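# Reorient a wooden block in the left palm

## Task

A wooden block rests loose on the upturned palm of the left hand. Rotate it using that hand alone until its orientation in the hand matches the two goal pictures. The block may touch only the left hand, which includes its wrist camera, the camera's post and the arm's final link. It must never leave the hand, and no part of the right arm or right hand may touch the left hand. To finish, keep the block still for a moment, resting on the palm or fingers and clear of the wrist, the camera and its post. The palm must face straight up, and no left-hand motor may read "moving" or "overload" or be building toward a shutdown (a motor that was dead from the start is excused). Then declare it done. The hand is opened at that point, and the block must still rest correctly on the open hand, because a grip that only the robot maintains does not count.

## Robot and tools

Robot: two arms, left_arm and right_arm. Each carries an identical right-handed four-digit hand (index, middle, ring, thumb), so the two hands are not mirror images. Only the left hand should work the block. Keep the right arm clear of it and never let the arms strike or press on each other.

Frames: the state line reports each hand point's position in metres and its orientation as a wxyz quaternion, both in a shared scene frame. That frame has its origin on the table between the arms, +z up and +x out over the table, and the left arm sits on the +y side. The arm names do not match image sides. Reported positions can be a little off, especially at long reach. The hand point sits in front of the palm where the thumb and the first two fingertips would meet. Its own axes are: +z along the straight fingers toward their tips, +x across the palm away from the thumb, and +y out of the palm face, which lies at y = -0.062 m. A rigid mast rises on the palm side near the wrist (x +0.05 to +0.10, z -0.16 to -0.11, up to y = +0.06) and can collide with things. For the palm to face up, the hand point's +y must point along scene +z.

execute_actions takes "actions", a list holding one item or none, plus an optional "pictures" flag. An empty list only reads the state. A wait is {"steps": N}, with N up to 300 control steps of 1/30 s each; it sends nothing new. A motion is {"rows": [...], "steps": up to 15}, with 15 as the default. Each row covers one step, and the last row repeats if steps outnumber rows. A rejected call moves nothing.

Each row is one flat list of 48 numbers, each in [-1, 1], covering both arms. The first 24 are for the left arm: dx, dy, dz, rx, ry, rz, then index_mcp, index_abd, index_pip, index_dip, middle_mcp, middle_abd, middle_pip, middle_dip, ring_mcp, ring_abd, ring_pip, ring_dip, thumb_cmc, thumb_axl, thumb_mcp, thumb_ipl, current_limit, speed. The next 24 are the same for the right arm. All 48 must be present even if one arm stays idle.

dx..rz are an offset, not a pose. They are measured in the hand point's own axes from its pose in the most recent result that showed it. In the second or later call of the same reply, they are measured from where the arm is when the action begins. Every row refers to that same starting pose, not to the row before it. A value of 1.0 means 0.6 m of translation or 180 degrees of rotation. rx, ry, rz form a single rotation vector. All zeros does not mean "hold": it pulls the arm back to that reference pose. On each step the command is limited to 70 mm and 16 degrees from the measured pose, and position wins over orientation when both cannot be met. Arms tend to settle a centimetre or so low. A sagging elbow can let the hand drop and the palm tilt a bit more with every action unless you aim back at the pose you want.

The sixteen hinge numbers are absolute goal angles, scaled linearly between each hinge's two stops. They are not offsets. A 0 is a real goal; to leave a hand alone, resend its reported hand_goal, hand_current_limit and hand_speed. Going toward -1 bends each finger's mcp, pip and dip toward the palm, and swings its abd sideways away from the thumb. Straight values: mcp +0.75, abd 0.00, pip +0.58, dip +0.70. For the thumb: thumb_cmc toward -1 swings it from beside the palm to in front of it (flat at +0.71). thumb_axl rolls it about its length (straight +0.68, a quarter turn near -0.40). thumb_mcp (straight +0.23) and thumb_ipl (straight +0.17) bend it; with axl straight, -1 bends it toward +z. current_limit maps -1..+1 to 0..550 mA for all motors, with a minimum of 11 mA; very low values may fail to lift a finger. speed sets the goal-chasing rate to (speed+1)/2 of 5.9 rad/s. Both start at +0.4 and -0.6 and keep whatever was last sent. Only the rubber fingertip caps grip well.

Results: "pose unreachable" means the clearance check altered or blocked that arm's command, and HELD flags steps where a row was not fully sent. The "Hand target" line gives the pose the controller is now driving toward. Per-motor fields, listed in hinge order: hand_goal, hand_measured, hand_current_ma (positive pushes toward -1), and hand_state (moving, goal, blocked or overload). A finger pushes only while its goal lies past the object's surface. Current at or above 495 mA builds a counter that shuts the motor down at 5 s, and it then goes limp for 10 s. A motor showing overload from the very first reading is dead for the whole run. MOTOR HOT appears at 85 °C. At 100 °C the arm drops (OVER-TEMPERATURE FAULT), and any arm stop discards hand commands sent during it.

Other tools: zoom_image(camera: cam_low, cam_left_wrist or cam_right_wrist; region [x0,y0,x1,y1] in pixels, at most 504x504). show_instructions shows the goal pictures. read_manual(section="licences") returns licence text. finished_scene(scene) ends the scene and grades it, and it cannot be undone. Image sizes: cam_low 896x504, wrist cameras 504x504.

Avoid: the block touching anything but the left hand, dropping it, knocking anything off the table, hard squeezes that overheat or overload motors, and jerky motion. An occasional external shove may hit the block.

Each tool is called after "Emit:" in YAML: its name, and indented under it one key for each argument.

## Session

Emit:
show_instructions:

Emit:
execute_actions:
  actions: []

Reference images for this scene: goal picture from the wrist camera place, goal picture looking into the palm.

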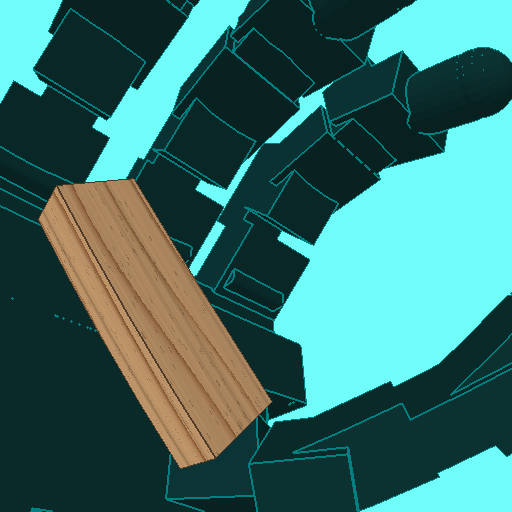

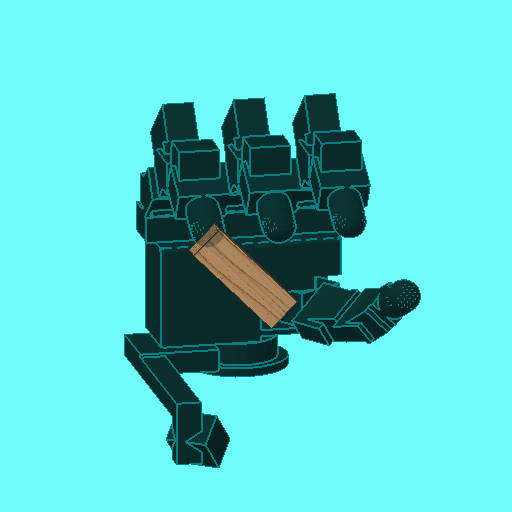

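Scene clock: 0.00 s of 4800.00 s.
left_arm: end_effector_position=(+0.3634, +0.1297, +0.3751) hand_goal=(+0.046, +0.000, -0.008, +0.280, +0.046, +0.000, -0.008, +0.280, +0.046, +0.000, -0.008, +0.280, -0.104, +0.266, +0.032, -0.018) hand_measured=(+0.062, +0.000, -0.006, +0.282, +0.064, +0.000, -0.006, +0.282, +0.062, +0.000, -0.006, +0.282, -0.090, +0.270, +0.034, -0.016) hand_current_ma=(+91, +0, +15, +14, +94, +0, +15, +12, +89, +0, +15, +12, +70, +27, +10, +11) hand_state=(goal, goal, goal, goal, goal, goal, goal, goal, goal, goal, goal, goal, goal, goal, goal, goal) hand_current_limit=0.40 hand_speed=-0.60 end_effector_quat_wxyz=(+0.616, +0.650, +0.318, +0.312) | right_arm: end_effector_position=(+0.3521, -0.7402, +0.5904) hand_goal=(+0.754, +0.000, +0.576, +0.696, +0.754, +0.000, +0.576, +0.696, +0.754, +0.000, +0.576, +0.696, +0.714, +0.678, +0.226, +0.168) hand_measured=(+0.754, +0.000, +0.576, +0.696, +0.754, +0.000, +0.576, +0.696, +0.754, +0.000, +0.576, +0.696, +0.714, +0.678, +0.226, +0.168) hand_current_ma=(+0, +0, +0, +0, +0, +0, +0, +0, +0, +0, +0, +0, +0, +0, +0, +0) hand_state=(goal, goal, goal, goal, goal, goal, goal, goal, goal, goal, goal, goal, goal, goal, goal, goal) hand_current_limit=0.40 hand_speed=-0.60 end_effector_quat_wxyz=(+0.640, +0.619, +0.319, +0.325)
Joint positions: left_arm=[-0.43   1.141  0.588  0.506  0.053  0.016] | right_arm=[-0.7    1.029  1.05   0.009 -0.011 -0.006]
Joint velocities: left_arm=[ 0.005  0.024  0.007  0.012 -0.066  0.022] | right_arm=[ 0.005 -0.015 -0.002  0.012 -0.125 -0.022]
Motor temperatures (°C, as the motors report them): left_arm=[27 31 38 28 28 25] | right_arm=[28 26 45 29 25 27]
Hand target (left_arm): +0.366, +0.128, +0.394; +0.628, +0.639, +0.311, +0.318
Hand target (right_arm): +0.348, -0.737, +0.614; +0.653, +0.605, +0.312, +0.332

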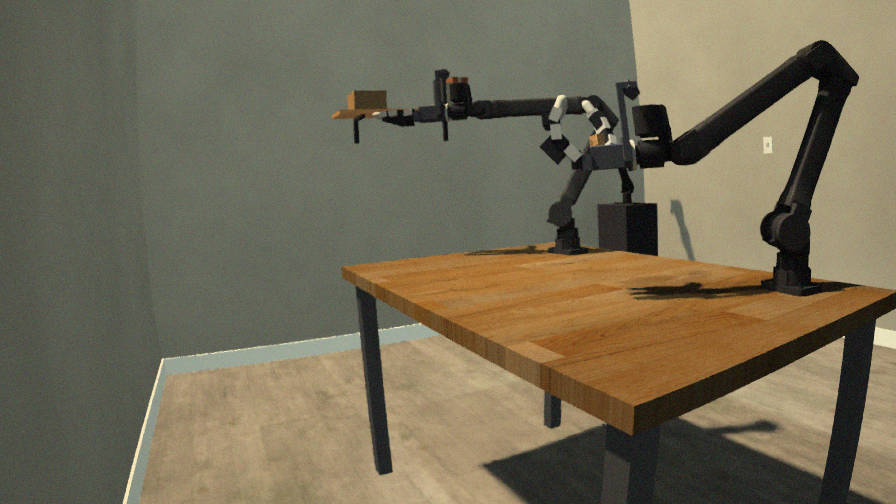

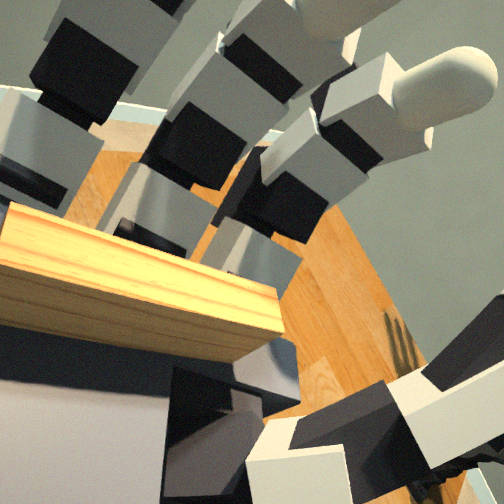

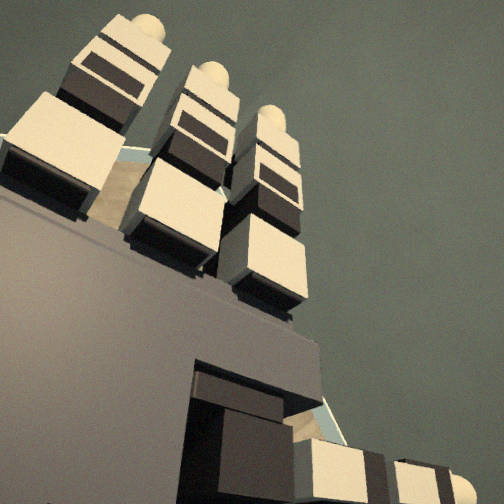

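Emit:
execute_actions:
  actions:
    - {"rows": [[0.001, 0.0317, 0.0037, -0.0119, 0, 0, 0.046, 0, -0.008, 0.28, -0.271, 0, -0.33, -0.174, -0.407, 0, -0.21, -0.174, -0.104, 0.266, 0.032, -0.018, 0.4, -0.4, 0, 0.0393, -0.0075, -0.0137, 0, 0, 0.754, 0, 0.576, 0.696, 0.754, 0, 0.576, 0.696, 0.754, 0, 0.576, 0.696, 0.714, 0.678, 0.226, 0.168, 0.4, -0.6]], "steps": 15}
  pictures: false

Emit:
execute_actions:
  actions:
    - {"steps": 10}
  pictures: false

Emit:
execute_actions:
  actions:
    - {"rows": [[0.001, 0.0317, 0.0037, -0.0119, 0, 0, 0.046, 0, -0.008, 0.28, -0.271, 0, -0.51, -0.174, -0.407, 0, -0.39, -0.174, -0.104, 0.266, 0.032, -0.018, 0.4, -0.6, 0, 0.0393, -0.0075, -0.0137, 0, 0, 0.754, 0, 0.576, 0.696, 0.754, 0, 0.576, 0.696, 0.754, 0, 0.576, 0.696, 0.714, 0.678, 0.226, 0.168, 0.4, -0.6]], "steps": 12}

Emit:
zoom_image:
  camera: "cam_low"
  region: [530, 80, 670, 180]

Scene clock: 41.30 s of 4800.00 s.
left_arm: end_effector_position=(+0.3634, +0.1297, +0.3751) hand_goal=(+0.046, +0.000, -0.008, +0.280, -0.270, +0.000, -0.330, -0.174, -0.406, +0.000, -0.210, -0.174, -0.104, +0.266, +0.032, -0.018) hand_measured=(+0.062, +0.000, -0.006, +0.282, -0.260, +0.000, -0.330, -0.094, -0.274, +0.000, -0.210, -0.094, -0.090, +0.270, +0.034, -0.016) hand_current_ma=(+90, +0, +15, +14, +19, +0, +1, +46, +74, +0, +4, +46, +70, +27, +10, +11) hand_state=(goal, goal, goal, goal, moving, goal, moving, moving, moving, goal, goal, moving, goal, goal, goal, goal) hand_current_limit=0.40 hand_speed=-0.40 end_effector_quat_wxyz=(+0.616, +0.650, +0.318, +0.312) | right_arm: end_effector_position=(+0.3521, -0.7402, +0.5904) hand_goal=(+0.754, +0.000, +0.576, +0.696, +0.754, +0.000, +0.576, +0.696, +0.754, +0.000, +0.576, +0.696, +0.714, +0.678, +0.226, +0.168) hand_measured=(+0.762, +0.000, +0.576, +0.696, +0.764, +0.000, +0.576, +0.696, +0.764, +0.000, +0.576, +0.696, +0.724, +0.678, +0.226, +0.168) hand_current_ma=(+52, +0, +5, +0, +54, +0, +5, +0, +53, +0, +5, +0, +51, -4, -1, -2) hand_state=(goal, goal, goal, goal, goal, goal, goal, goal, goal, goal, goal, goal, goal, goal, goal, goal) hand_current_limit=0.40 hand_speed=-0.60 end_effector_quat_wxyz=(+0.640, +0.619, +0.319, +0.325)
Joint positions: left_arm=[-0.43   1.141  0.588  0.506  0.053  0.016] | right_arm=[-0.7    1.029  1.05   0.009 -0.011 -0.006]
Joint velocities: left_arm=[ 0.005  0.005 -0.002 -0.012 -0.007 -0.022] | right_arm=[-0.005 -0.005 -0.007  0.007  0.022 -0.022]
Motor temperatures (°C, as the motors report them): left_arm=[27 31 48 28 28 25] | right_arm=[28 26 58 30 25 27]
Hand target (left_arm): +0.366, +0.129, +0.394; +0.628, +0.638, +0.312, +0.317
Hand target (right_arm): +0.348, -0.737, +0.613; +0.653, +0.605, +0.312, +0.332
Off the commanded pose (left_arm): 0.019 m, 2 deg.
Off the commanded pose (right_arm): 0.024 m, 2 deg.
Steps of this call (steps 1 to 1224: nothing new was sent; steps 1225 to 1239: all 15 steps of this action). Readings (end_effector_position | what the end effector reports):
1225: left_arm (+0.3634, +0.1297, +0.3751) | right_arm (+0.3521, -0.7402, +0.5904) | left_arm hand_goal=(+0.046, +0.000, -0.008, +0.280, -0.270, +0.000, -0.330, -0.174, -0.406, +0.000, -0.210, -0.174, -0.104, +0.266, +0.032, -0.018) hand_measured=(+0.062, +0.000, -0.006, +0.282, +0.064, +0.000, -0.006, +0.282, +0.062, +0.000, -0.006, +0.282, -0.090, +0.270, +0.034, -0.016) hand_current_ma=(+91, +0, +15, +14, +94, +0, +15, +12, +89, +0, +15, +12, +70, +27, +10, +11) hand_state=(goal, goal, goal, goal, moving, goal, moving, moving, moving, goal, moving, moving, goal, goal, goal, goal) hand_current_limit=0.40 hand_speed=-0.40 | right_arm hand_goal=(+0.754, +0.000, +0.576, +0.696, +0.754, +0.000, +0.576, +0.696, +0.754, +0.000, +0.576, +0.696, +0.714, +0.678, +0.226, +0.168) hand_measured=(+0.762, +0.000, +0.576, +0.696, +0.764, +0.000, +0.576, +0.696, +0.764, +0.000, +0.576, +0.696, +0.724, +0.678, +0.226, +0.168) hand_current_ma=(+52, +0, +5, +0, +54, +0, +5, +0, +53, +0, +5, +0, +51, -4, -1, -2) hand_state=(goal, goal, goal, goal, goal, goal, goal, goal, goal, goal, goal, goal, goal, goal, goal, goal) hand_current_limit=0.40 hand_speed=-0.60
1226: left_arm (+0.3634, +0.1297, +0.3751) | right_arm (+0.3521, -0.7402, +0.5904) | left_arm hand_goal=(+0.046, +0.000, -0.008, +0.280, -0.270, +0.000, -0.330, -0.174, -0.406, +0.000, -0.210, -0.174, -0.104, +0.266, +0.032, -0.018) hand_measured=(+0.062, +0.000, -0.006, +0.282, +0.064, +0.000, -0.006, +0.282, +0.062, +0.000, -0.006, +0.282, -0.090, +0.270, +0.034, -0.016) hand_current_ma=(+90, +0, +15, +14, +192, +0, +105, +107, +190, +0, +116, +107, +70, +27, +10, +11) hand_state=(goal, goal, goal, goal, moving, goal, moving, moving, moving, goal, moving, moving, goal, goal, goal, goal) hand_current_limit=0.40 hand_speed=-0.40 | right_arm hand_goal=(+0.754, +0.000, +0.576, +0.696, +0.754, +0.000, +0.576, +0.696, +0.754, +0.000, +0.576, +0.696, +0.714, +0.678, +0.226, +0.168) hand_measured=(+0.762, +0.000, +0.576, +0.696, +0.764, +0.000, +0.576, +0.696, +0.764, +0.000, +0.576, +0.696, +0.724, +0.678, +0.226, +0.168) hand_current_ma=(+52, +0, +5, +0, +54, +0, +5, +0, +53, +0, +5, +0, +51, -4, -1, -2) hand_state=(goal, goal, goal, goal, goal, goal, goal, goal, goal, goal, goal, goal, goal, goal, goal, goal) hand_current_limit=0.40 hand_speed=-0.60
1228: left_arm (+0.3634, +0.1297, +0.3751) | right_arm (+0.3521, -0.7402, +0.5904) | left_arm hand_goal=(+0.046, +0.000, -0.008, +0.280, -0.270, +0.000, -0.330, -0.174, -0.406, +0.000, -0.210, -0.174, -0.104, +0.266, +0.032, -0.018) hand_measured=(+0.062, +0.000, -0.006, +0.282, +0.022, +0.000, -0.060, +0.232, +0.020, +0.000, -0.056, +0.232, -0.090, +0.270, +0.034, -0.016) hand_current_ma=(+90, +0, +15, +14, +128, +0, +60, +71, +125, +0, +70, +71, +70, +27, +10, +11) hand_state=(goal, goal, goal, goal, moving, goal, moving, moving, moving, goal, moving, moving, goal, goal, goal, goal) hand_current_limit=0.40 hand_speed=-0.40 | right_arm hand_goal=(+0.754, +0.000, +0.576, +0.696, +0.754, +0.000, +0.576, +0.696, +0.754, +0.000, +0.576, +0.696, +0.714, +0.678, +0.226, +0.168) hand_measured=(+0.762, +0.000, +0.576, +0.696, +0.764, +0.000, +0.576, +0.696, +0.764, +0.000, +0.576, +0.696, +0.724, +0.678, +0.226, +0.168) hand_current_ma=(+52, +0, +5, +0, +54, +0, +5, +0, +53, +0, +5, +0, +51, -4, -1, -2) hand_state=(goal, goal, goal, goal, goal, goal, goal, goal, goal, goal, goal, goal, goal, goal, goal, goal) hand_current_limit=0.40 hand_speed=-0.60
1232: left_arm (+0.3634, +0.1297, +0.3751) | right_arm (+0.3521, -0.7402, +0.5904) | left_arm hand_goal=(+0.046, +0.000, -0.008, +0.280, -0.270, +0.000, -0.330, -0.174, -0.406, +0.000, -0.210, -0.174, -0.104, +0.266, +0.032, -0.018) hand_measured=(+0.062, +0.000, -0.006, +0.282, -0.080, +0.000, -0.194, +0.114, -0.082, +0.000, -0.170, +0.114, -0.090, +0.270, +0.034, -0.016) hand_current_ma=(+90, +0, +15, +14, +107, +0, +50, +52, +99, +0, +26, +52, +70, +27, +10, +11) hand_state=(goal, goal, goal, goal, moving, goal, moving, moving, moving, goal, moving, moving, goal, goal, goal, goal) hand_current_limit=0.40 hand_speed=-0.40 | right_arm hand_goal=(+0.754, +0.000, +0.576, +0.696, +0.754, +0.000, +0.576, +0.696, +0.754, +0.000, +0.576, +0.696, +0.714, +0.678, +0.226, +0.168) hand_measured=(+0.762, +0.000, +0.576, +0.696, +0.764, +0.000, +0.576, +0.696, +0.764, +0.000, +0.576, +0.696, +0.724, +0.678, +0.226, +0.168) hand_current_ma=(+52, +0, +5, +0, +54, +0, +5, +0, +53, +0, +5, +0, +51, -4, -1, -2) hand_state=(goal, goal, goal, goal, goal, goal, goal, goal, goal, goal, goal, goal, goal, goal, goal, goal) hand_current_limit=0.40 hand_speed=-0.60
1239: the state above

Scene clock: 41.63 s of 4800.00 s.
left_arm: end_effector_position=(+0.3634, +0.1297, +0.3751) hand_goal=(+0.046, +0.000, -0.008, +0.280, -0.270, +0.000, -0.330, -0.174, -0.406, +0.000, -0.210, -0.174, -0.104, +0.266, +0.032, -0.018) hand_measured=(+0.062, +0.000, -0.006, +0.282, -0.264, +0.000, -0.330, -0.172, -0.404, +0.000, -0.210, -0.172, -0.090, +0.270, +0.034, -0.016) hand_current_ma=(+90, +0, +15, +14, +34, +0, +2, +11, +16, +0, +2, +11, +70, +27, +10, +11) hand_state=(goal, goal, goal, goal, goal, goal, goal, goal, goal, goal, goal, goal, goal, goal, goal, goal) hand_current_limit=0.40 hand_speed=-0.40 end_effector_quat_wxyz=(+0.616, +0.650, +0.318, +0.312) | right_arm: end_effector_position=(+0.3521, -0.7402, +0.5904) hand_goal=(+0.754, +0.000, +0.576, +0.696, +0.754, +0.000, +0.576, +0.696, +0.754, +0.000, +0.576, +0.696, +0.714, +0.678, +0.226, +0.168) hand_measured=(+0.762, +0.000, +0.576, +0.696, +0.764, +0.000, +0.576, +0.696, +0.764, +0.000, +0.576, +0.696, +0.724, +0.678, +0.226, +0.168) hand_current_ma=(+52, +0, +5, +0, +54, +0, +5, +0, +53, +0, +5, +0, +51, -4, -1, -2) hand_state=(goal, goal, goal, goal, goal, goal, goal, goal, goal, goal, goal, goal, goal, goal, goal, goal) hand_current_limit=0.40 hand_speed=-0.60 end_effector_quat_wxyz=(+0.640, +0.619, +0.319, +0.325)
Joint positions: left_arm=[-0.43   1.141  0.588  0.506  0.053  0.016] | right_arm=[-0.7    1.029  1.05   0.009 -0.011 -0.006]
Joint velocities: left_arm=[-0.015 -0.005  0.002  0.002 -0.066 -0.022] | right_arm=[-0.015 -0.005  0.007  0.012  0.037 -0.007]
Motor temperatures (°C, as the motors report them): left_arm=[27 31 48 28 28 25] | right_arm=[28 26 58 30 25 27]
Hand target (left_arm): +0.366, +0.129, +0.394; +0.628, +0.638, +0.312, +0.317
Hand target (right_arm): +0.348, -0.737, +0.613; +0.653, +0.605, +0.312, +0.332
Off the commanded pose (left_arm): 0.019 m, 2 deg.
Off the commanded pose (right_arm): 0.024 m, 2 deg.
Steps of this call (steps 1 to 10: nothing new was sent). Readings (end_effector_position | what the end effector reports):
1: left_arm (+0.3634, +0.1297, +0.3751) | right_arm (+0.3521, -0.7402, +0.5904) | left_arm hand_goal=(+0.046, +0.000, -0.008, +0.280, -0.270, +0.000, -0.330, -0.174, -0.406, +0.000, -0.210, -0.174, -0.104, +0.266, +0.032, -0.018) hand_measured=(+0.062, +0.000, -0.006, +0.282, -0.264, +0.000, -0.330, -0.122, -0.302, +0.000, -0.210, -0.124, -0.090, +0.270, +0.034, -0.016) hand_current_ma=(+90, +0, +15, +14, +30, +0, +2, +46, +71, +0, +4, +47, +70, +27, +10, +11) hand_state=(goal, goal, goal, goal, moving, goal, goal, moving, moving, goal, goal, moving, goal, goal, goal, goal) hand_current_limit=0.40 hand_speed=-0.40 | right_arm hand_goal=(+0.754, +0.000, +0.576, +0.696, +0.754, +0.000, +0.576, +0.696, +0.754, +0.000, +0.576, +0.696, +0.714, +0.678, +0.226, +0.168) hand_measured=(+0.762, +0.000, +0.576, +0.696, +0.764, +0.000, +0.576, +0.696, +0.764, +0.000, +0.576, +0.696, +0.724, +0.678, +0.226, +0.168) hand_current_ma=(+52, +0, +5, +0, +54, +0, +5, +0, +53, +0, +5, +0, +51, -4, -1, -2) hand_state=(goal, goal, goal, goal, goal, goal, goal, goal, goal, goal, goal, goal, goal, goal, goal, goal) hand_current_limit=0.40 hand_speed=-0.60
2: left_arm (+0.3634, +0.1297, +0.3751) | right_arm (+0.3521, -0.7402, +0.5904) | left_arm hand_goal=(+0.046, +0.000, -0.008, +0.280, -0.270, +0.000, -0.330, -0.174, -0.406, +0.000, -0.210, -0.174, -0.104, +0.266, +0.032, -0.018) hand_measured=(+0.062, +0.000, -0.006, +0.282, -0.264, +0.000, -0.330, -0.152, -0.332, +0.000, -0.210, -0.154, -0.090, +0.270, +0.034, -0.016) hand_current_ma=(+90, +0, +15, +14, +34, +0, +2, -8, +67, +0, +4, -10, +70, +27, +10, +11) hand_state=(goal, goal, goal, goal, goal, goal, goal, moving, moving, goal, goal, moving, goal, goal, goal, goal) hand_current_limit=0.40 hand_speed=-0.40 | right_arm hand_goal=(+0.754, +0.000, +0.576, +0.696, +0.754, +0.000, +0.576, +0.696, +0.754, +0.000, +0.576, +0.696, +0.714, +0.678, +0.226, +0.168) hand_measured=(+0.762, +0.000, +0.576, +0.696, +0.764, +0.000, +0.576, +0.696, +0.764, +0.000, +0.576, +0.696, +0.724, +0.678, +0.226, +0.168) hand_current_ma=(+52, +0, +5, +0, +54, +0, +5, +0, +53, +0, +5, +0, +51, -4, -1, -2) hand_state=(goal, goal, goal, goal, goal, goal, goal, goal, goal, goal, goal, goal, goal, goal, goal, goal) hand_current_limit=0.40 hand_speed=-0.60
4: left_arm (+0.3634, +0.1297, +0.3751) | right_arm (+0.3521, -0.7402, +0.5904) | left_arm hand_goal=(+0.046, +0.000, -0.008, +0.280, -0.270, +0.000, -0.330, -0.174, -0.406, +0.000, -0.210, -0.174, -0.104, +0.266, +0.032, -0.018) hand_measured=(+0.062, +0.000, -0.006, +0.282, -0.264, +0.000, -0.330, -0.170, -0.386, +0.000, -0.210, -0.170, -0.090, +0.270, +0.034, -0.016) hand_current_ma=(+90, +0, +15, +14, +34, +0, +2, +8, +0, +0, +2, +8, +70, +27, +10, +11) hand_state=(goal, goal, goal, goal, goal, goal, goal, moving, moving, goal, goal, moving, goal, goal, goal, goal) hand_current_limit=0.40 hand_speed=-0.40 | right_arm hand_goal=(+0.754, +0.000, +0.576, +0.696, +0.754, +0.000, +0.576, +0.696, +0.754, +0.000, +0.576, +0.696, +0.714, +0.678, +0.226, +0.168) hand_measured=(+0.762, +0.000, +0.576, +0.696, +0.764, +0.000, +0.576, +0.696, +0.764, +0.000, +0.576, +0.696, +0.724, +0.678, +0.226, +0.168) hand_current_ma=(+52, +0, +5, +0, +54, +0, +5, +0, +53, +0, +5, +0, +51, -4, -1, -2) hand_state=(goal, goal, goal, goal, goal, goal, goal, goal, goal, goal, goal, goal, goal, goal, goal, goal) hand_current_limit=0.40 hand_speed=-0.60
8: left_arm (+0.3634, +0.1297, +0.3751) | right_arm (+0.3521, -0.7402, +0.5904) | left_arm hand_goal=(+0.046, +0.000, -0.008, +0.280, -0.270, +0.000, -0.330, -0.174, -0.406, +0.000, -0.210, -0.174, -0.104, +0.266, +0.032, -0.018) hand_measured=(+0.062, +0.000, -0.006, +0.282, -0.264, +0.000, -0.330, -0.172, -0.404, +0.000, -0.210, -0.172, -0.090, +0.270, +0.034, -0.016) hand_current_ma=(+90, +0, +15, +14, +34, +0, +2, +11, +17, +0, +2, +11, +70, +27, +10, +11) hand_state=(goal, goal, goal, goal, goal, goal, goal, goal, goal, goal, goal, goal, goal, goal, goal, goal) hand_current_limit=0.40 hand_speed=-0.40 | right_arm hand_goal=(+0.754, +0.000, +0.576, +0.696, +0.754, +0.000, +0.576, +0.696, +0.754, +0.000, +0.576, +0.696, +0.714, +0.678, +0.226, +0.168) hand_measured=(+0.762, +0.000, +0.576, +0.696, +0.764, +0.000, +0.576, +0.696, +0.764, +0.000, +0.576, +0.696, +0.724, +0.678, +0.226, +0.168) hand_current_ma=(+52, +0, +5, +0, +54, +0, +5, +0, +53, +0, +5, +0, +51, -4, -1, -2) hand_state=(goal, goal, goal, goal, goal, goal, goal, goal, goal, goal, goal, goal, goal, goal, goal, goal) hand_current_limit=0.40 hand_speed=-0.60
10: the state above

Scene clock: 42.03 s of 4800.00 s.
left_arm: end_effector_position=(+0.3634, +0.1297, +0.3751) hand_goal=(+0.046, +0.000, -0.008, +0.280, -0.270, +0.000, -0.510, -0.174, -0.406, +0.000, -0.390, -0.174, -0.104, +0.266, +0.032, -0.018) hand_measured=(+0.062, +0.000, -0.006, +0.282, -0.264, +0.000, -0.510, -0.172, -0.404, +0.000, -0.390, -0.172, -0.090, +0.270, +0.034, -0.016) hand_current_ma=(+90, +0, +15, +14, +30, +0, +1, +11, +13, +0, +1, +11, +70, +27, +10, +11) hand_state=(goal, goal, goal, goal, goal, goal, goal, goal, goal, goal, goal, goal, goal, goal, goal, goal) hand_current_limit=0.40 hand_speed=-0.60 end_effector_quat_wxyz=(+0.616, +0.650, +0.318, +0.312) | right_arm: end_effector_position=(+0.3521, -0.7402, +0.5904) hand_goal=(+0.754, +0.000, +0.576, +0.696, +0.754, +0.000, +0.576, +0.696, +0.754, +0.000, +0.576, +0.696, +0.714, +0.678, +0.226, +0.168) hand_measured=(+0.762, +0.000, +0.576, +0.696, +0.764, +0.000, +0.576, +0.696, +0.764, +0.000, +0.576, +0.696, +0.724, +0.678, +0.226, +0.168) hand_current_ma=(+52, +0, +5, +0, +54, +0, +5, +0, +53, +0, +5, +0, +51, -4, -1, -2) hand_state=(goal, goal, goal, goal, goal, goal, goal, goal, goal, goal, goal, goal, goal, goal, goal, goal) hand_current_limit=0.40 hand_speed=-0.60 end_effector_quat_wxyz=(+0.640, +0.619, +0.319, +0.325)
Joint positions: left_arm=[-0.43   1.141  0.588  0.506  0.053  0.016] | right_arm=[-0.7    1.029  1.05   0.009 -0.011 -0.006]
Joint velocities: left_arm=[-0.015 -0.005 -0.012 -0.012 -0.022  0.066] | right_arm=[ 0.005  0.005 -0.007 -0.007  0.051  0.007]
Motor temperatures (°C, as the motors report them): left_arm=[27 31 48 28 28 25] | right_arm=[28 26 58 30 25 27]
Hand target (left_arm): +0.366, +0.129, +0.394; +0.628, +0.638, +0.312, +0.317
Hand target (right_arm): +0.348, -0.737, +0.613; +0.653, +0.605, +0.312, +0.332
Off the commanded pose (left_arm): 0.019 m, 2 deg.
Off the commanded pose (right_arm): 0.024 m, 2 deg.
Steps of this call (steps 1 to 12: all 12 steps of this action). Readings (end_effector_position | what the end effector reports):
1: left_arm (+0.3634, +0.1297, +0.3751) | right_arm (+0.3521, -0.7402, +0.5904) | left_arm hand_goal=(+0.046, +0.000, -0.008, +0.280, -0.270, +0.000, -0.510, -0.174, -0.406, +0.000, -0.390, -0.174, -0.104, +0.266, +0.032, -0.018) hand_measured=(+0.062, +0.000, -0.006, +0.282, -0.264, +0.000, -0.330, -0.172, -0.404, +0.000, -0.210, -0.172, -0.090, +0.270, +0.034, -0.016) hand_current_ma=(+90, +0, +15, +14, +34, +0, +2, +11, +16, +0, +2, +11, +70, +27, +10, +11) hand_state=(goal, goal, goal, goal, goal, goal, moving, goal, goal, goal, moving, goal, goal, goal, goal, goal) hand_current_limit=0.40 hand_speed=-0.60 | right_arm hand_goal=(+0.754, +0.000, +0.576, +0.696, +0.754, +0.000, +0.576, +0.696, +0.754, +0.000, +0.576, +0.696, +0.714, +0.678, +0.226, +0.168) hand_measured=(+0.762, +0.000, +0.576, +0.696, +0.764, +0.000, +0.576, +0.696, +0.764, +0.000, +0.576, +0.696, +0.724, +0.678, +0.226, +0.168) hand_current_ma=(+52, +0, +5, +0, +54, +0, +5, +0, +53, +0, +5, +0, +51, -4, -1, -2) hand_state=(goal, goal, goal, goal, goal, goal, goal, goal, goal, goal, goal, goal, goal, goal, goal, goal) hand_current_limit=0.40 hand_speed=-0.60
2: left_arm (+0.3634, +0.1297, +0.3751) | right_arm (+0.3521, -0.7402, +0.5904) | left_arm hand_goal=(+0.046, +0.000, -0.008, +0.280, -0.270, +0.000, -0.510, -0.174, -0.406, +0.000, -0.390, -0.174, -0.104, +0.266, +0.032, -0.018) hand_measured=(+0.062, +0.000, -0.006, +0.282, -0.264, +0.000, -0.330, -0.172, -0.404, +0.000, -0.210, -0.172, -0.090, +0.270, +0.034, -0.016) hand_current_ma=(+90, +0, +15, +14, +34, +0, +60, +11, +16, +0, +66, +11, +70, +27, +10, +11) hand_state=(goal, goal, goal, goal, goal, goal, moving, goal, goal, goal, moving, goal, goal, goal, goal, goal) hand_current_limit=0.40 hand_speed=-0.60 | right_arm hand_goal=(+0.754, +0.000, +0.576, +0.696, +0.754, +0.000, +0.576, +0.696, +0.754, +0.000, +0.576, +0.696, +0.714, +0.678, +0.226, +0.168) hand_measured=(+0.762, +0.000, +0.576, +0.696, +0.764, +0.000, +0.576, +0.696, +0.764, +0.000, +0.576, +0.696, +0.724, +0.678, +0.226, +0.168) hand_current_ma=(+52, +0, +5, +0, +54, +0, +5, +0, +53, +0, +5, +0, +51, -4, -1, -2) hand_state=(goal, goal, goal, goal, goal, goal, goal, goal, goal, goal, goal, goal, goal, goal, goal, goal) hand_current_limit=0.40 hand_speed=-0.60
4: left_arm (+0.3634, +0.1297, +0.3751) | right_arm (+0.3521, -0.7402, +0.5904) | left_arm hand_goal=(+0.046, +0.000, -0.008, +0.280, -0.270, +0.000, -0.510, -0.174, -0.406, +0.000, -0.390, -0.174, -0.104, +0.266, +0.032, -0.018) hand_measured=(+0.062, +0.000, -0.006, +0.282, -0.264, +0.000, -0.374, -0.172, -0.404, +0.000, -0.256, -0.172, -0.090, +0.270, +0.034, -0.016) hand_current_ma=(+90, +0, +15, +14, +34, +0, +46, +11, +16, +0, +34, +11, +70, +27, +10, +11) hand_state=(goal, goal, goal, goal, goal, goal, moving, goal, goal, goal, moving, goal, goal, goal, goal, goal) hand_current_limit=0.40 hand_speed=-0.60 | right_arm hand_goal=(+0.754, +0.000, +0.576, +0.696, +0.754, +0.000, +0.576, +0.696, +0.754, +0.000, +0.576, +0.696, +0.714, +0.678, +0.226, +0.168) hand_measured=(+0.762, +0.000, +0.576, +0.696, +0.764, +0.000, +0.576, +0.696, +0.764, +0.000, +0.576, +0.696, +0.724, +0.678, +0.226, +0.168) hand_current_ma=(+52, +0, +5, +0, +54, +0, +5, +0, +53, +0, +5, +0, +51, -4, -1, -2) hand_state=(goal, goal, goal, goal, goal, goal, goal, goal, goal, goal, goal, goal, goal, goal, goal, goal) hand_current_limit=0.40 hand_speed=-0.60
8: left_arm (+0.3634, +0.1297, +0.3751) | right_arm (+0.3521, -0.7402, +0.5904) | left_arm hand_goal=(+0.046, +0.000, -0.008, +0.280, -0.270, +0.000, -0.510, -0.174, -0.406, +0.000, -0.390, -0.174, -0.104, +0.266, +0.032, -0.018) hand_measured=(+0.062, +0.000, -0.006, +0.282, -0.264, +0.000, -0.496, -0.172, -0.404, +0.000, -0.372, -0.172, -0.090, +0.270, +0.034, -0.016) hand_current_ma=(+90, +0, +15, +14, +30, +0, -13, +11, +13, +0, -21, +11, +70, +27, +10, +11) hand_state=(goal, goal, goal, goal, goal, goal, moving, goal, goal, goal, moving, goal, goal, goal, goal, goal) hand_current_limit=0.40 hand_speed=-0.60 | right_arm hand_goal=(+0.754, +0.000, +0.576, +0.696, +0.754, +0.000, +0.576, +0.696, +0.754, +0.000, +0.576, +0.696, +0.714, +0.678, +0.226, +0.168) hand_measured=(+0.762, +0.000, +0.576, +0.696, +0.764, +0.000, +0.576, +0.696, +0.764, +0.000, +0.576, +0.696, +0.724, +0.678, +0.226, +0.168) hand_current_ma=(+52, +0, +5, +0, +54, +0, +5, +0, +53, +0, +5, +0, +51, -4, -1, -2) hand_state=(goal, goal, goal, goal, goal, goal, goal, goal, goal, goal, goal, goal, goal, goal, goal, goal) hand_current_limit=0.40 hand_speed=-0.60
12: the state above

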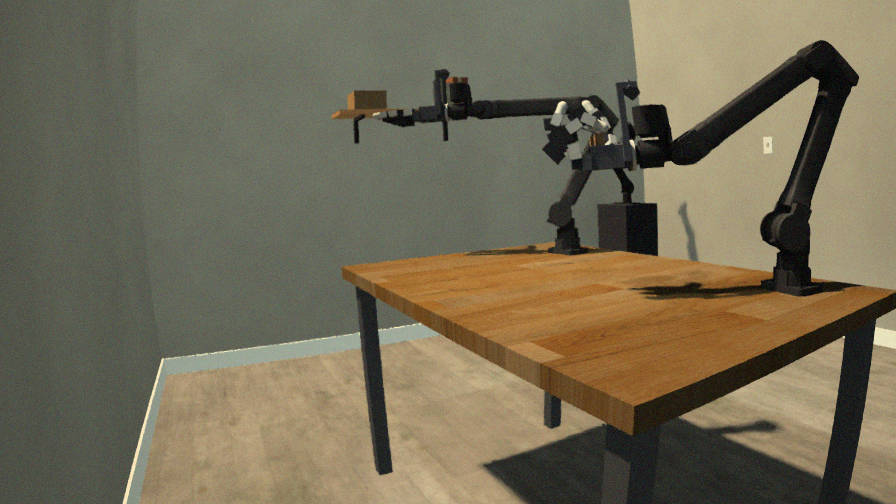

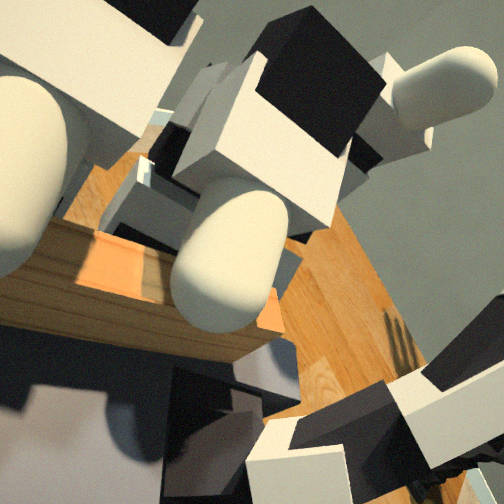

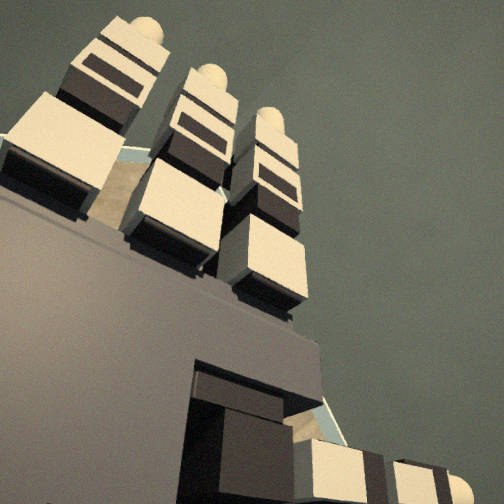

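Region (530, 80, 670, 180) of cam_low's 896x504 image, scaled by 3.600, with more detail than that image has; it fills the top 360 rows of this view, and the rest is white.

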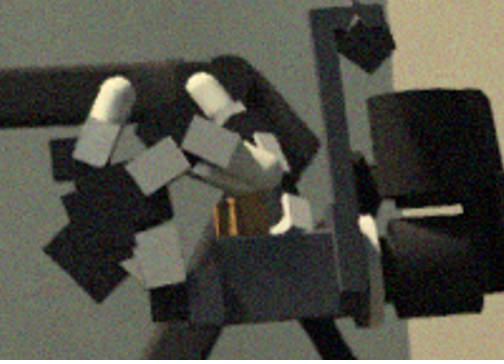

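Emit:
execute_actions:
  actions:
    - {"rows": [[0.001, 0.0317, 0.0037, -0.0119, 0, 0, 0.046, 0, -0.008, 0.28, -0.271, 0, -0.58, -0.174, -0.407, 0, -0.46, -0.174, -0.104, 0.266, 0.032, -0.018, 0.4, -0.6, 0, 0.0393, -0.0075, -0.0137, 0, 0, 0.754, 0, 0.576, 0.696, 0.754, 0, 0.576, 0.696, 0.754, 0, 0.576, 0.696, 0.714, 0.678, 0.226, 0.168, 0.4, -0.6]], "steps": 10}

Emit:
zoom_image:
  camera: "cam_low"
  region: [530, 80, 670, 180]

Scene clock: 47.47 s of 4800.00 s.
left_arm: end_effector_position=(+0.3634, +0.1297, +0.3751) hand_goal=(+0.046, +0.000, -0.008, +0.280, -0.270, +0.000, -0.580, -0.174, -0.406, +0.000, -0.460, -0.174, -0.104, +0.266, +0.032, -0.018) hand_measured=(+0.062, +0.000, -0.006, +0.282, -0.256, +0.000, -0.534, -0.164, -0.396, +0.000, -0.430, -0.168, -0.090, +0.270, +0.034, -0.016) hand_current_ma=(+90, +0, +15, +14, +72, +0, +233, +57, +51, +0, +180, +41, +70, +27, +10, +11) hand_state=(goal, goal, goal, goal, goal, goal, blocked, goal, goal, goal, blocked, goal, goal, goal, goal, goal) hand_current_limit=0.40 hand_speed=-0.60 end_effector_quat_wxyz=(+0.616, +0.650, +0.318, +0.312) | right_arm: end_effector_position=(+0.3521, -0.7402, +0.5904) hand_goal=(+0.754, +0.000, +0.576, +0.696, +0.754, +0.000, +0.576, +0.696, +0.754, +0.000, +0.576, +0.696, +0.714, +0.678, +0.226, +0.168) hand_measured=(+0.762, +0.000, +0.576, +0.696, +0.764, +0.000, +0.576, +0.696, +0.764, +0.000, +0.576, +0.696, +0.724, +0.678, +0.226, +0.168) hand_current_ma=(+52, +0, +5, +0, +54, +0, +5, +0, +53, +0, +5, +0, +51, -4, -1, -2) hand_state=(goal, goal, goal, goal, goal, goal, goal, goal, goal, goal, goal, goal, goal, goal, goal, goal) hand_current_limit=0.40 hand_speed=-0.60 end_effector_quat_wxyz=(+0.640, +0.619, +0.319, +0.325)
Joint positions: left_arm=[-0.43   1.141  0.588  0.506  0.053  0.016] | right_arm=[-0.7    1.029  1.05   0.009 -0.011 -0.006]
Joint velocities: left_arm=[-0.005  0.005 -0.017  0.012 -0.037 -0.066] | right_arm=[-0.015  0.005 -0.022 -0.007  0.037 -0.022]
Motor temperatures (°C, as the motors report them): left_arm=[27 31 48 28 28 25] | right_arm=[28 26 58 30 25 27]
Hand target (left_arm): +0.366, +0.129, +0.394; +0.628, +0.638, +0.312, +0.317
Hand target (right_arm): +0.348, -0.737, +0.613; +0.653, +0.605, +0.312, +0.332
Off the commanded pose (left_arm): 0.019 m, 2 deg.
Off the commanded pose (right_arm): 0.024 m, 2 deg.
Steps of this call (steps 1 to 153: nothing new was sent; steps 154 to 163: all 10 steps of this action). Readings (end_effector_position | what the end effector reports):
154: left_arm (+0.3634, +0.1297, +0.3751) | right_arm (+0.3521, -0.7402, +0.5904) | left_arm hand_goal=(+0.046, +0.000, -0.008, +0.280, -0.270, +0.000, -0.580, -0.174, -0.406, +0.000, -0.460, -0.174, -0.104, +0.266, +0.032, -0.018) hand_measured=(+0.062, +0.000, -0.006, +0.282, -0.264, +0.000, -0.510, -0.172, -0.404, +0.000, -0.390, -0.172, -0.090, +0.270, +0.034, -0.016) hand_current_ma=(+90, +0, +15, +14, +30, +0, +1, +11, +13, +0, +1, +11, +70, +27, +10, +11) hand_state=(goal, goal, goal, goal, goal, goal, moving, goal, goal, goal, moving, goal, goal, goal, goal, goal) hand_current_limit=0.40 hand_speed=-0.60 | right_arm hand_goal=(+0.754, +0.000, +0.576, +0.696, +0.754, +0.000, +0.576, +0.696, +0.754, +0.000, +0.576, +0.696, +0.714, +0.678, +0.226, +0.168) hand_measured=(+0.762, +0.000, +0.576, +0.696, +0.764, +0.000, +0.576, +0.696, +0.764, +0.000, +0.576, +0.696, +0.724, +0.678, +0.226, +0.168) hand_current_ma=(+52, +0, +5, +0, +54, +0, +5, +0, +53, +0, +5, +0, +51, -4, -1, -2) hand_state=(goal, goal, goal, goal, goal, goal, goal, goal, goal, goal, goal, goal, goal, goal, goal, goal) hand_current_limit=0.40 hand_speed=-0.60
155: left_arm (+0.3634, +0.1297, +0.3751) | right_arm (+0.3521, -0.7402, +0.5904) | left_arm hand_goal=(+0.046, +0.000, -0.008, +0.280, -0.270, +0.000, -0.580, -0.174, -0.406, +0.000, -0.460, -0.174, -0.104, +0.266, +0.032, -0.018) hand_measured=(+0.062, +0.000, -0.006, +0.282, -0.264, +0.000, -0.510, -0.172, -0.404, +0.000, -0.390, -0.172, -0.090, +0.270, +0.034, -0.016) hand_current_ma=(+90, +0, +15, +14, +30, +0, +58, +11, +13, +0, +65, +11, +70, +27, +10, +11) hand_state=(goal, goal, goal, goal, goal, goal, moving, goal, goal, goal, moving, goal, goal, goal, goal, goal) hand_current_limit=0.40 hand_speed=-0.60 | right_arm hand_goal=(+0.754, +0.000, +0.576, +0.696, +0.754, +0.000, +0.576, +0.696, +0.754, +0.000, +0.576, +0.696, +0.714, +0.678, +0.226, +0.168) hand_measured=(+0.762, +0.000, +0.576, +0.696, +0.764, +0.000, +0.576, +0.696, +0.764, +0.000, +0.576, +0.696, +0.724, +0.678, +0.226, +0.168) hand_current_ma=(+52, +0, +5, +0, +54, +0, +5, +0, +53, +0, +5, +0, +51, -4, -1, -2) hand_state=(goal, goal, goal, goal, goal, goal, goal, goal, goal, goal, goal, goal, goal, goal, goal, goal) hand_current_limit=0.40 hand_speed=-0.60
157: left_arm (+0.3634, +0.1297, +0.3751) | right_arm (+0.3521, -0.7402, +0.5904) | left_arm hand_goal=(+0.046, +0.000, -0.008, +0.280, -0.270, +0.000, -0.580, -0.174, -0.406, +0.000, -0.460, -0.174, -0.104, +0.266, +0.032, -0.018) hand_measured=(+0.062, +0.000, -0.006, +0.282, -0.260, +0.000, -0.530, -0.168, -0.402, +0.000, -0.426, -0.170, -0.090, +0.270, +0.034, -0.016) hand_current_ma=(+90, +0, +15, +14, +82, +0, +262, +68, +62, +0, +206, +51, +70, +27, +10, +11) hand_state=(goal, goal, goal, goal, moving, goal, moving, moving, moving, goal, moving, moving, goal, goal, goal, goal) hand_current_limit=0.40 hand_speed=-0.60 | right_arm hand_goal=(+0.754, +0.000, +0.576, +0.696, +0.754, +0.000, +0.576, +0.696, +0.754, +0.000, +0.576, +0.696, +0.714, +0.678, +0.226, +0.168) hand_measured=(+0.762, +0.000, +0.576, +0.696, +0.764, +0.000, +0.576, +0.696, +0.764, +0.000, +0.576, +0.696, +0.724, +0.678, +0.226, +0.168) hand_current_ma=(+52, +0, +5, +0, +54, +0, +5, +0, +53, +0, +5, +0, +51, -4, -1, -2) hand_state=(goal, goal, goal, goal, goal, goal, goal, goal, goal, goal, goal, goal, goal, goal, goal, goal) hand_current_limit=0.40 hand_speed=-0.60
161: left_arm (+0.3634, +0.1297, +0.3751) | right_arm (+0.3521, -0.7402, +0.5904) | left_arm hand_goal=(+0.046, +0.000, -0.008, +0.280, -0.270, +0.000, -0.580, -0.174, -0.406, +0.000, -0.460, -0.174, -0.104, +0.266, +0.032, -0.018) hand_measured=(+0.062, +0.000, -0.006, +0.282, -0.256, +0.000, -0.534, -0.164, -0.396, +0.000, -0.430, -0.168, -0.090, +0.270, +0.034, -0.016) hand_current_ma=(+90, +0, +15, +14, +72, +0, +234, +57, +51, +0, +180, +41, +70, +27, +10, +11) hand_state=(goal, goal, goal, goal, goal, goal, blocked, goal, goal, goal, blocked, goal, goal, goal, goal, goal) hand_current_limit=0.40 hand_speed=-0.60 | right_arm hand_goal=(+0.754, +0.000, +0.576, +0.696, +0.754, +0.000, +0.576, +0.696, +0.754, +0.000, +0.576, +0.696, +0.714, +0.678, +0.226, +0.168) hand_measured=(+0.762, +0.000, +0.576, +0.696, +0.764, +0.000, +0.576, +0.696, +0.764, +0.000, +0.576, +0.696, +0.724, +0.678, +0.226, +0.168) hand_current_ma=(+52, +0, +5, +0, +54, +0, +5, +0, +53, +0, +5, +0, +51, -4, -1, -2) hand_state=(goal, goal, goal, goal, goal, goal, goal, goal, goal, goal, goal, goal, goal, goal, goal, goal) hand_current_limit=0.40 hand_speed=-0.60
163: the state above

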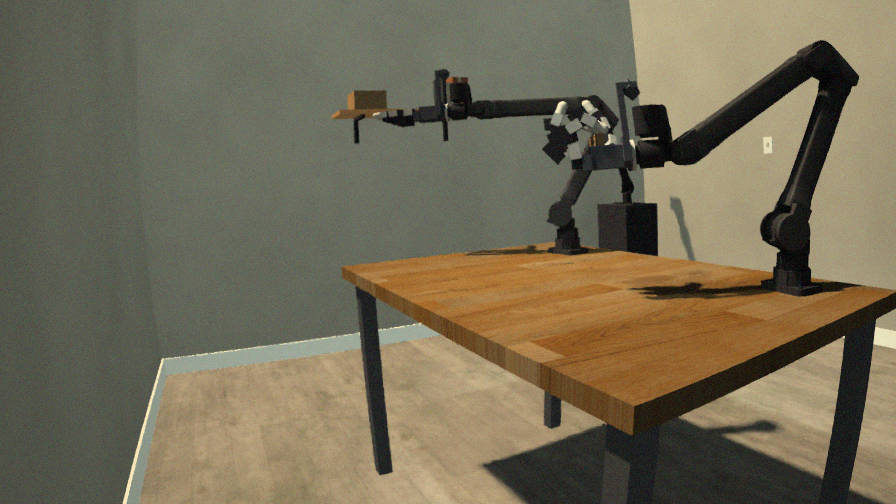

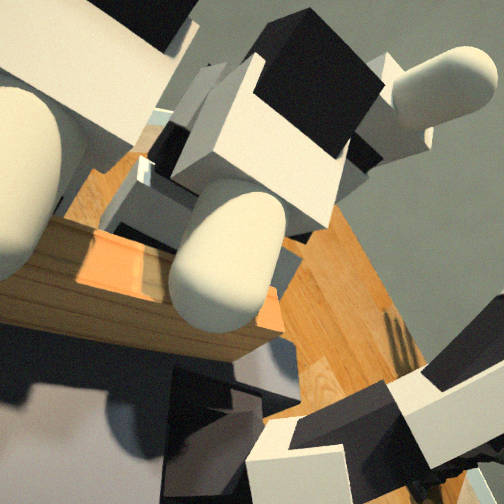

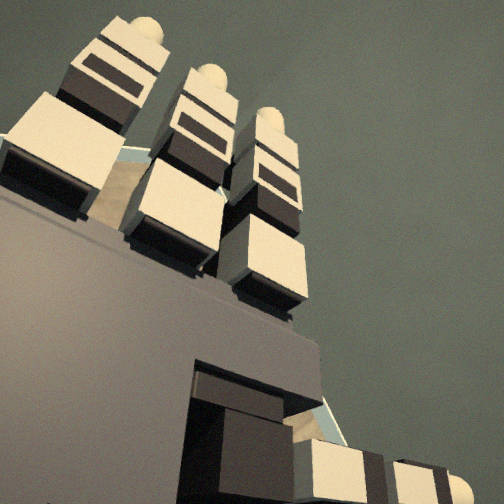

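Region (530, 80, 670, 180) of cam_low's 896x504 image, scaled by 3.600, with more detail than that image has; it fills the top 360 rows of this view, and the rest is white.

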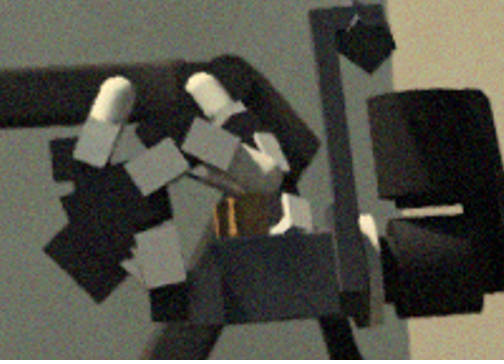

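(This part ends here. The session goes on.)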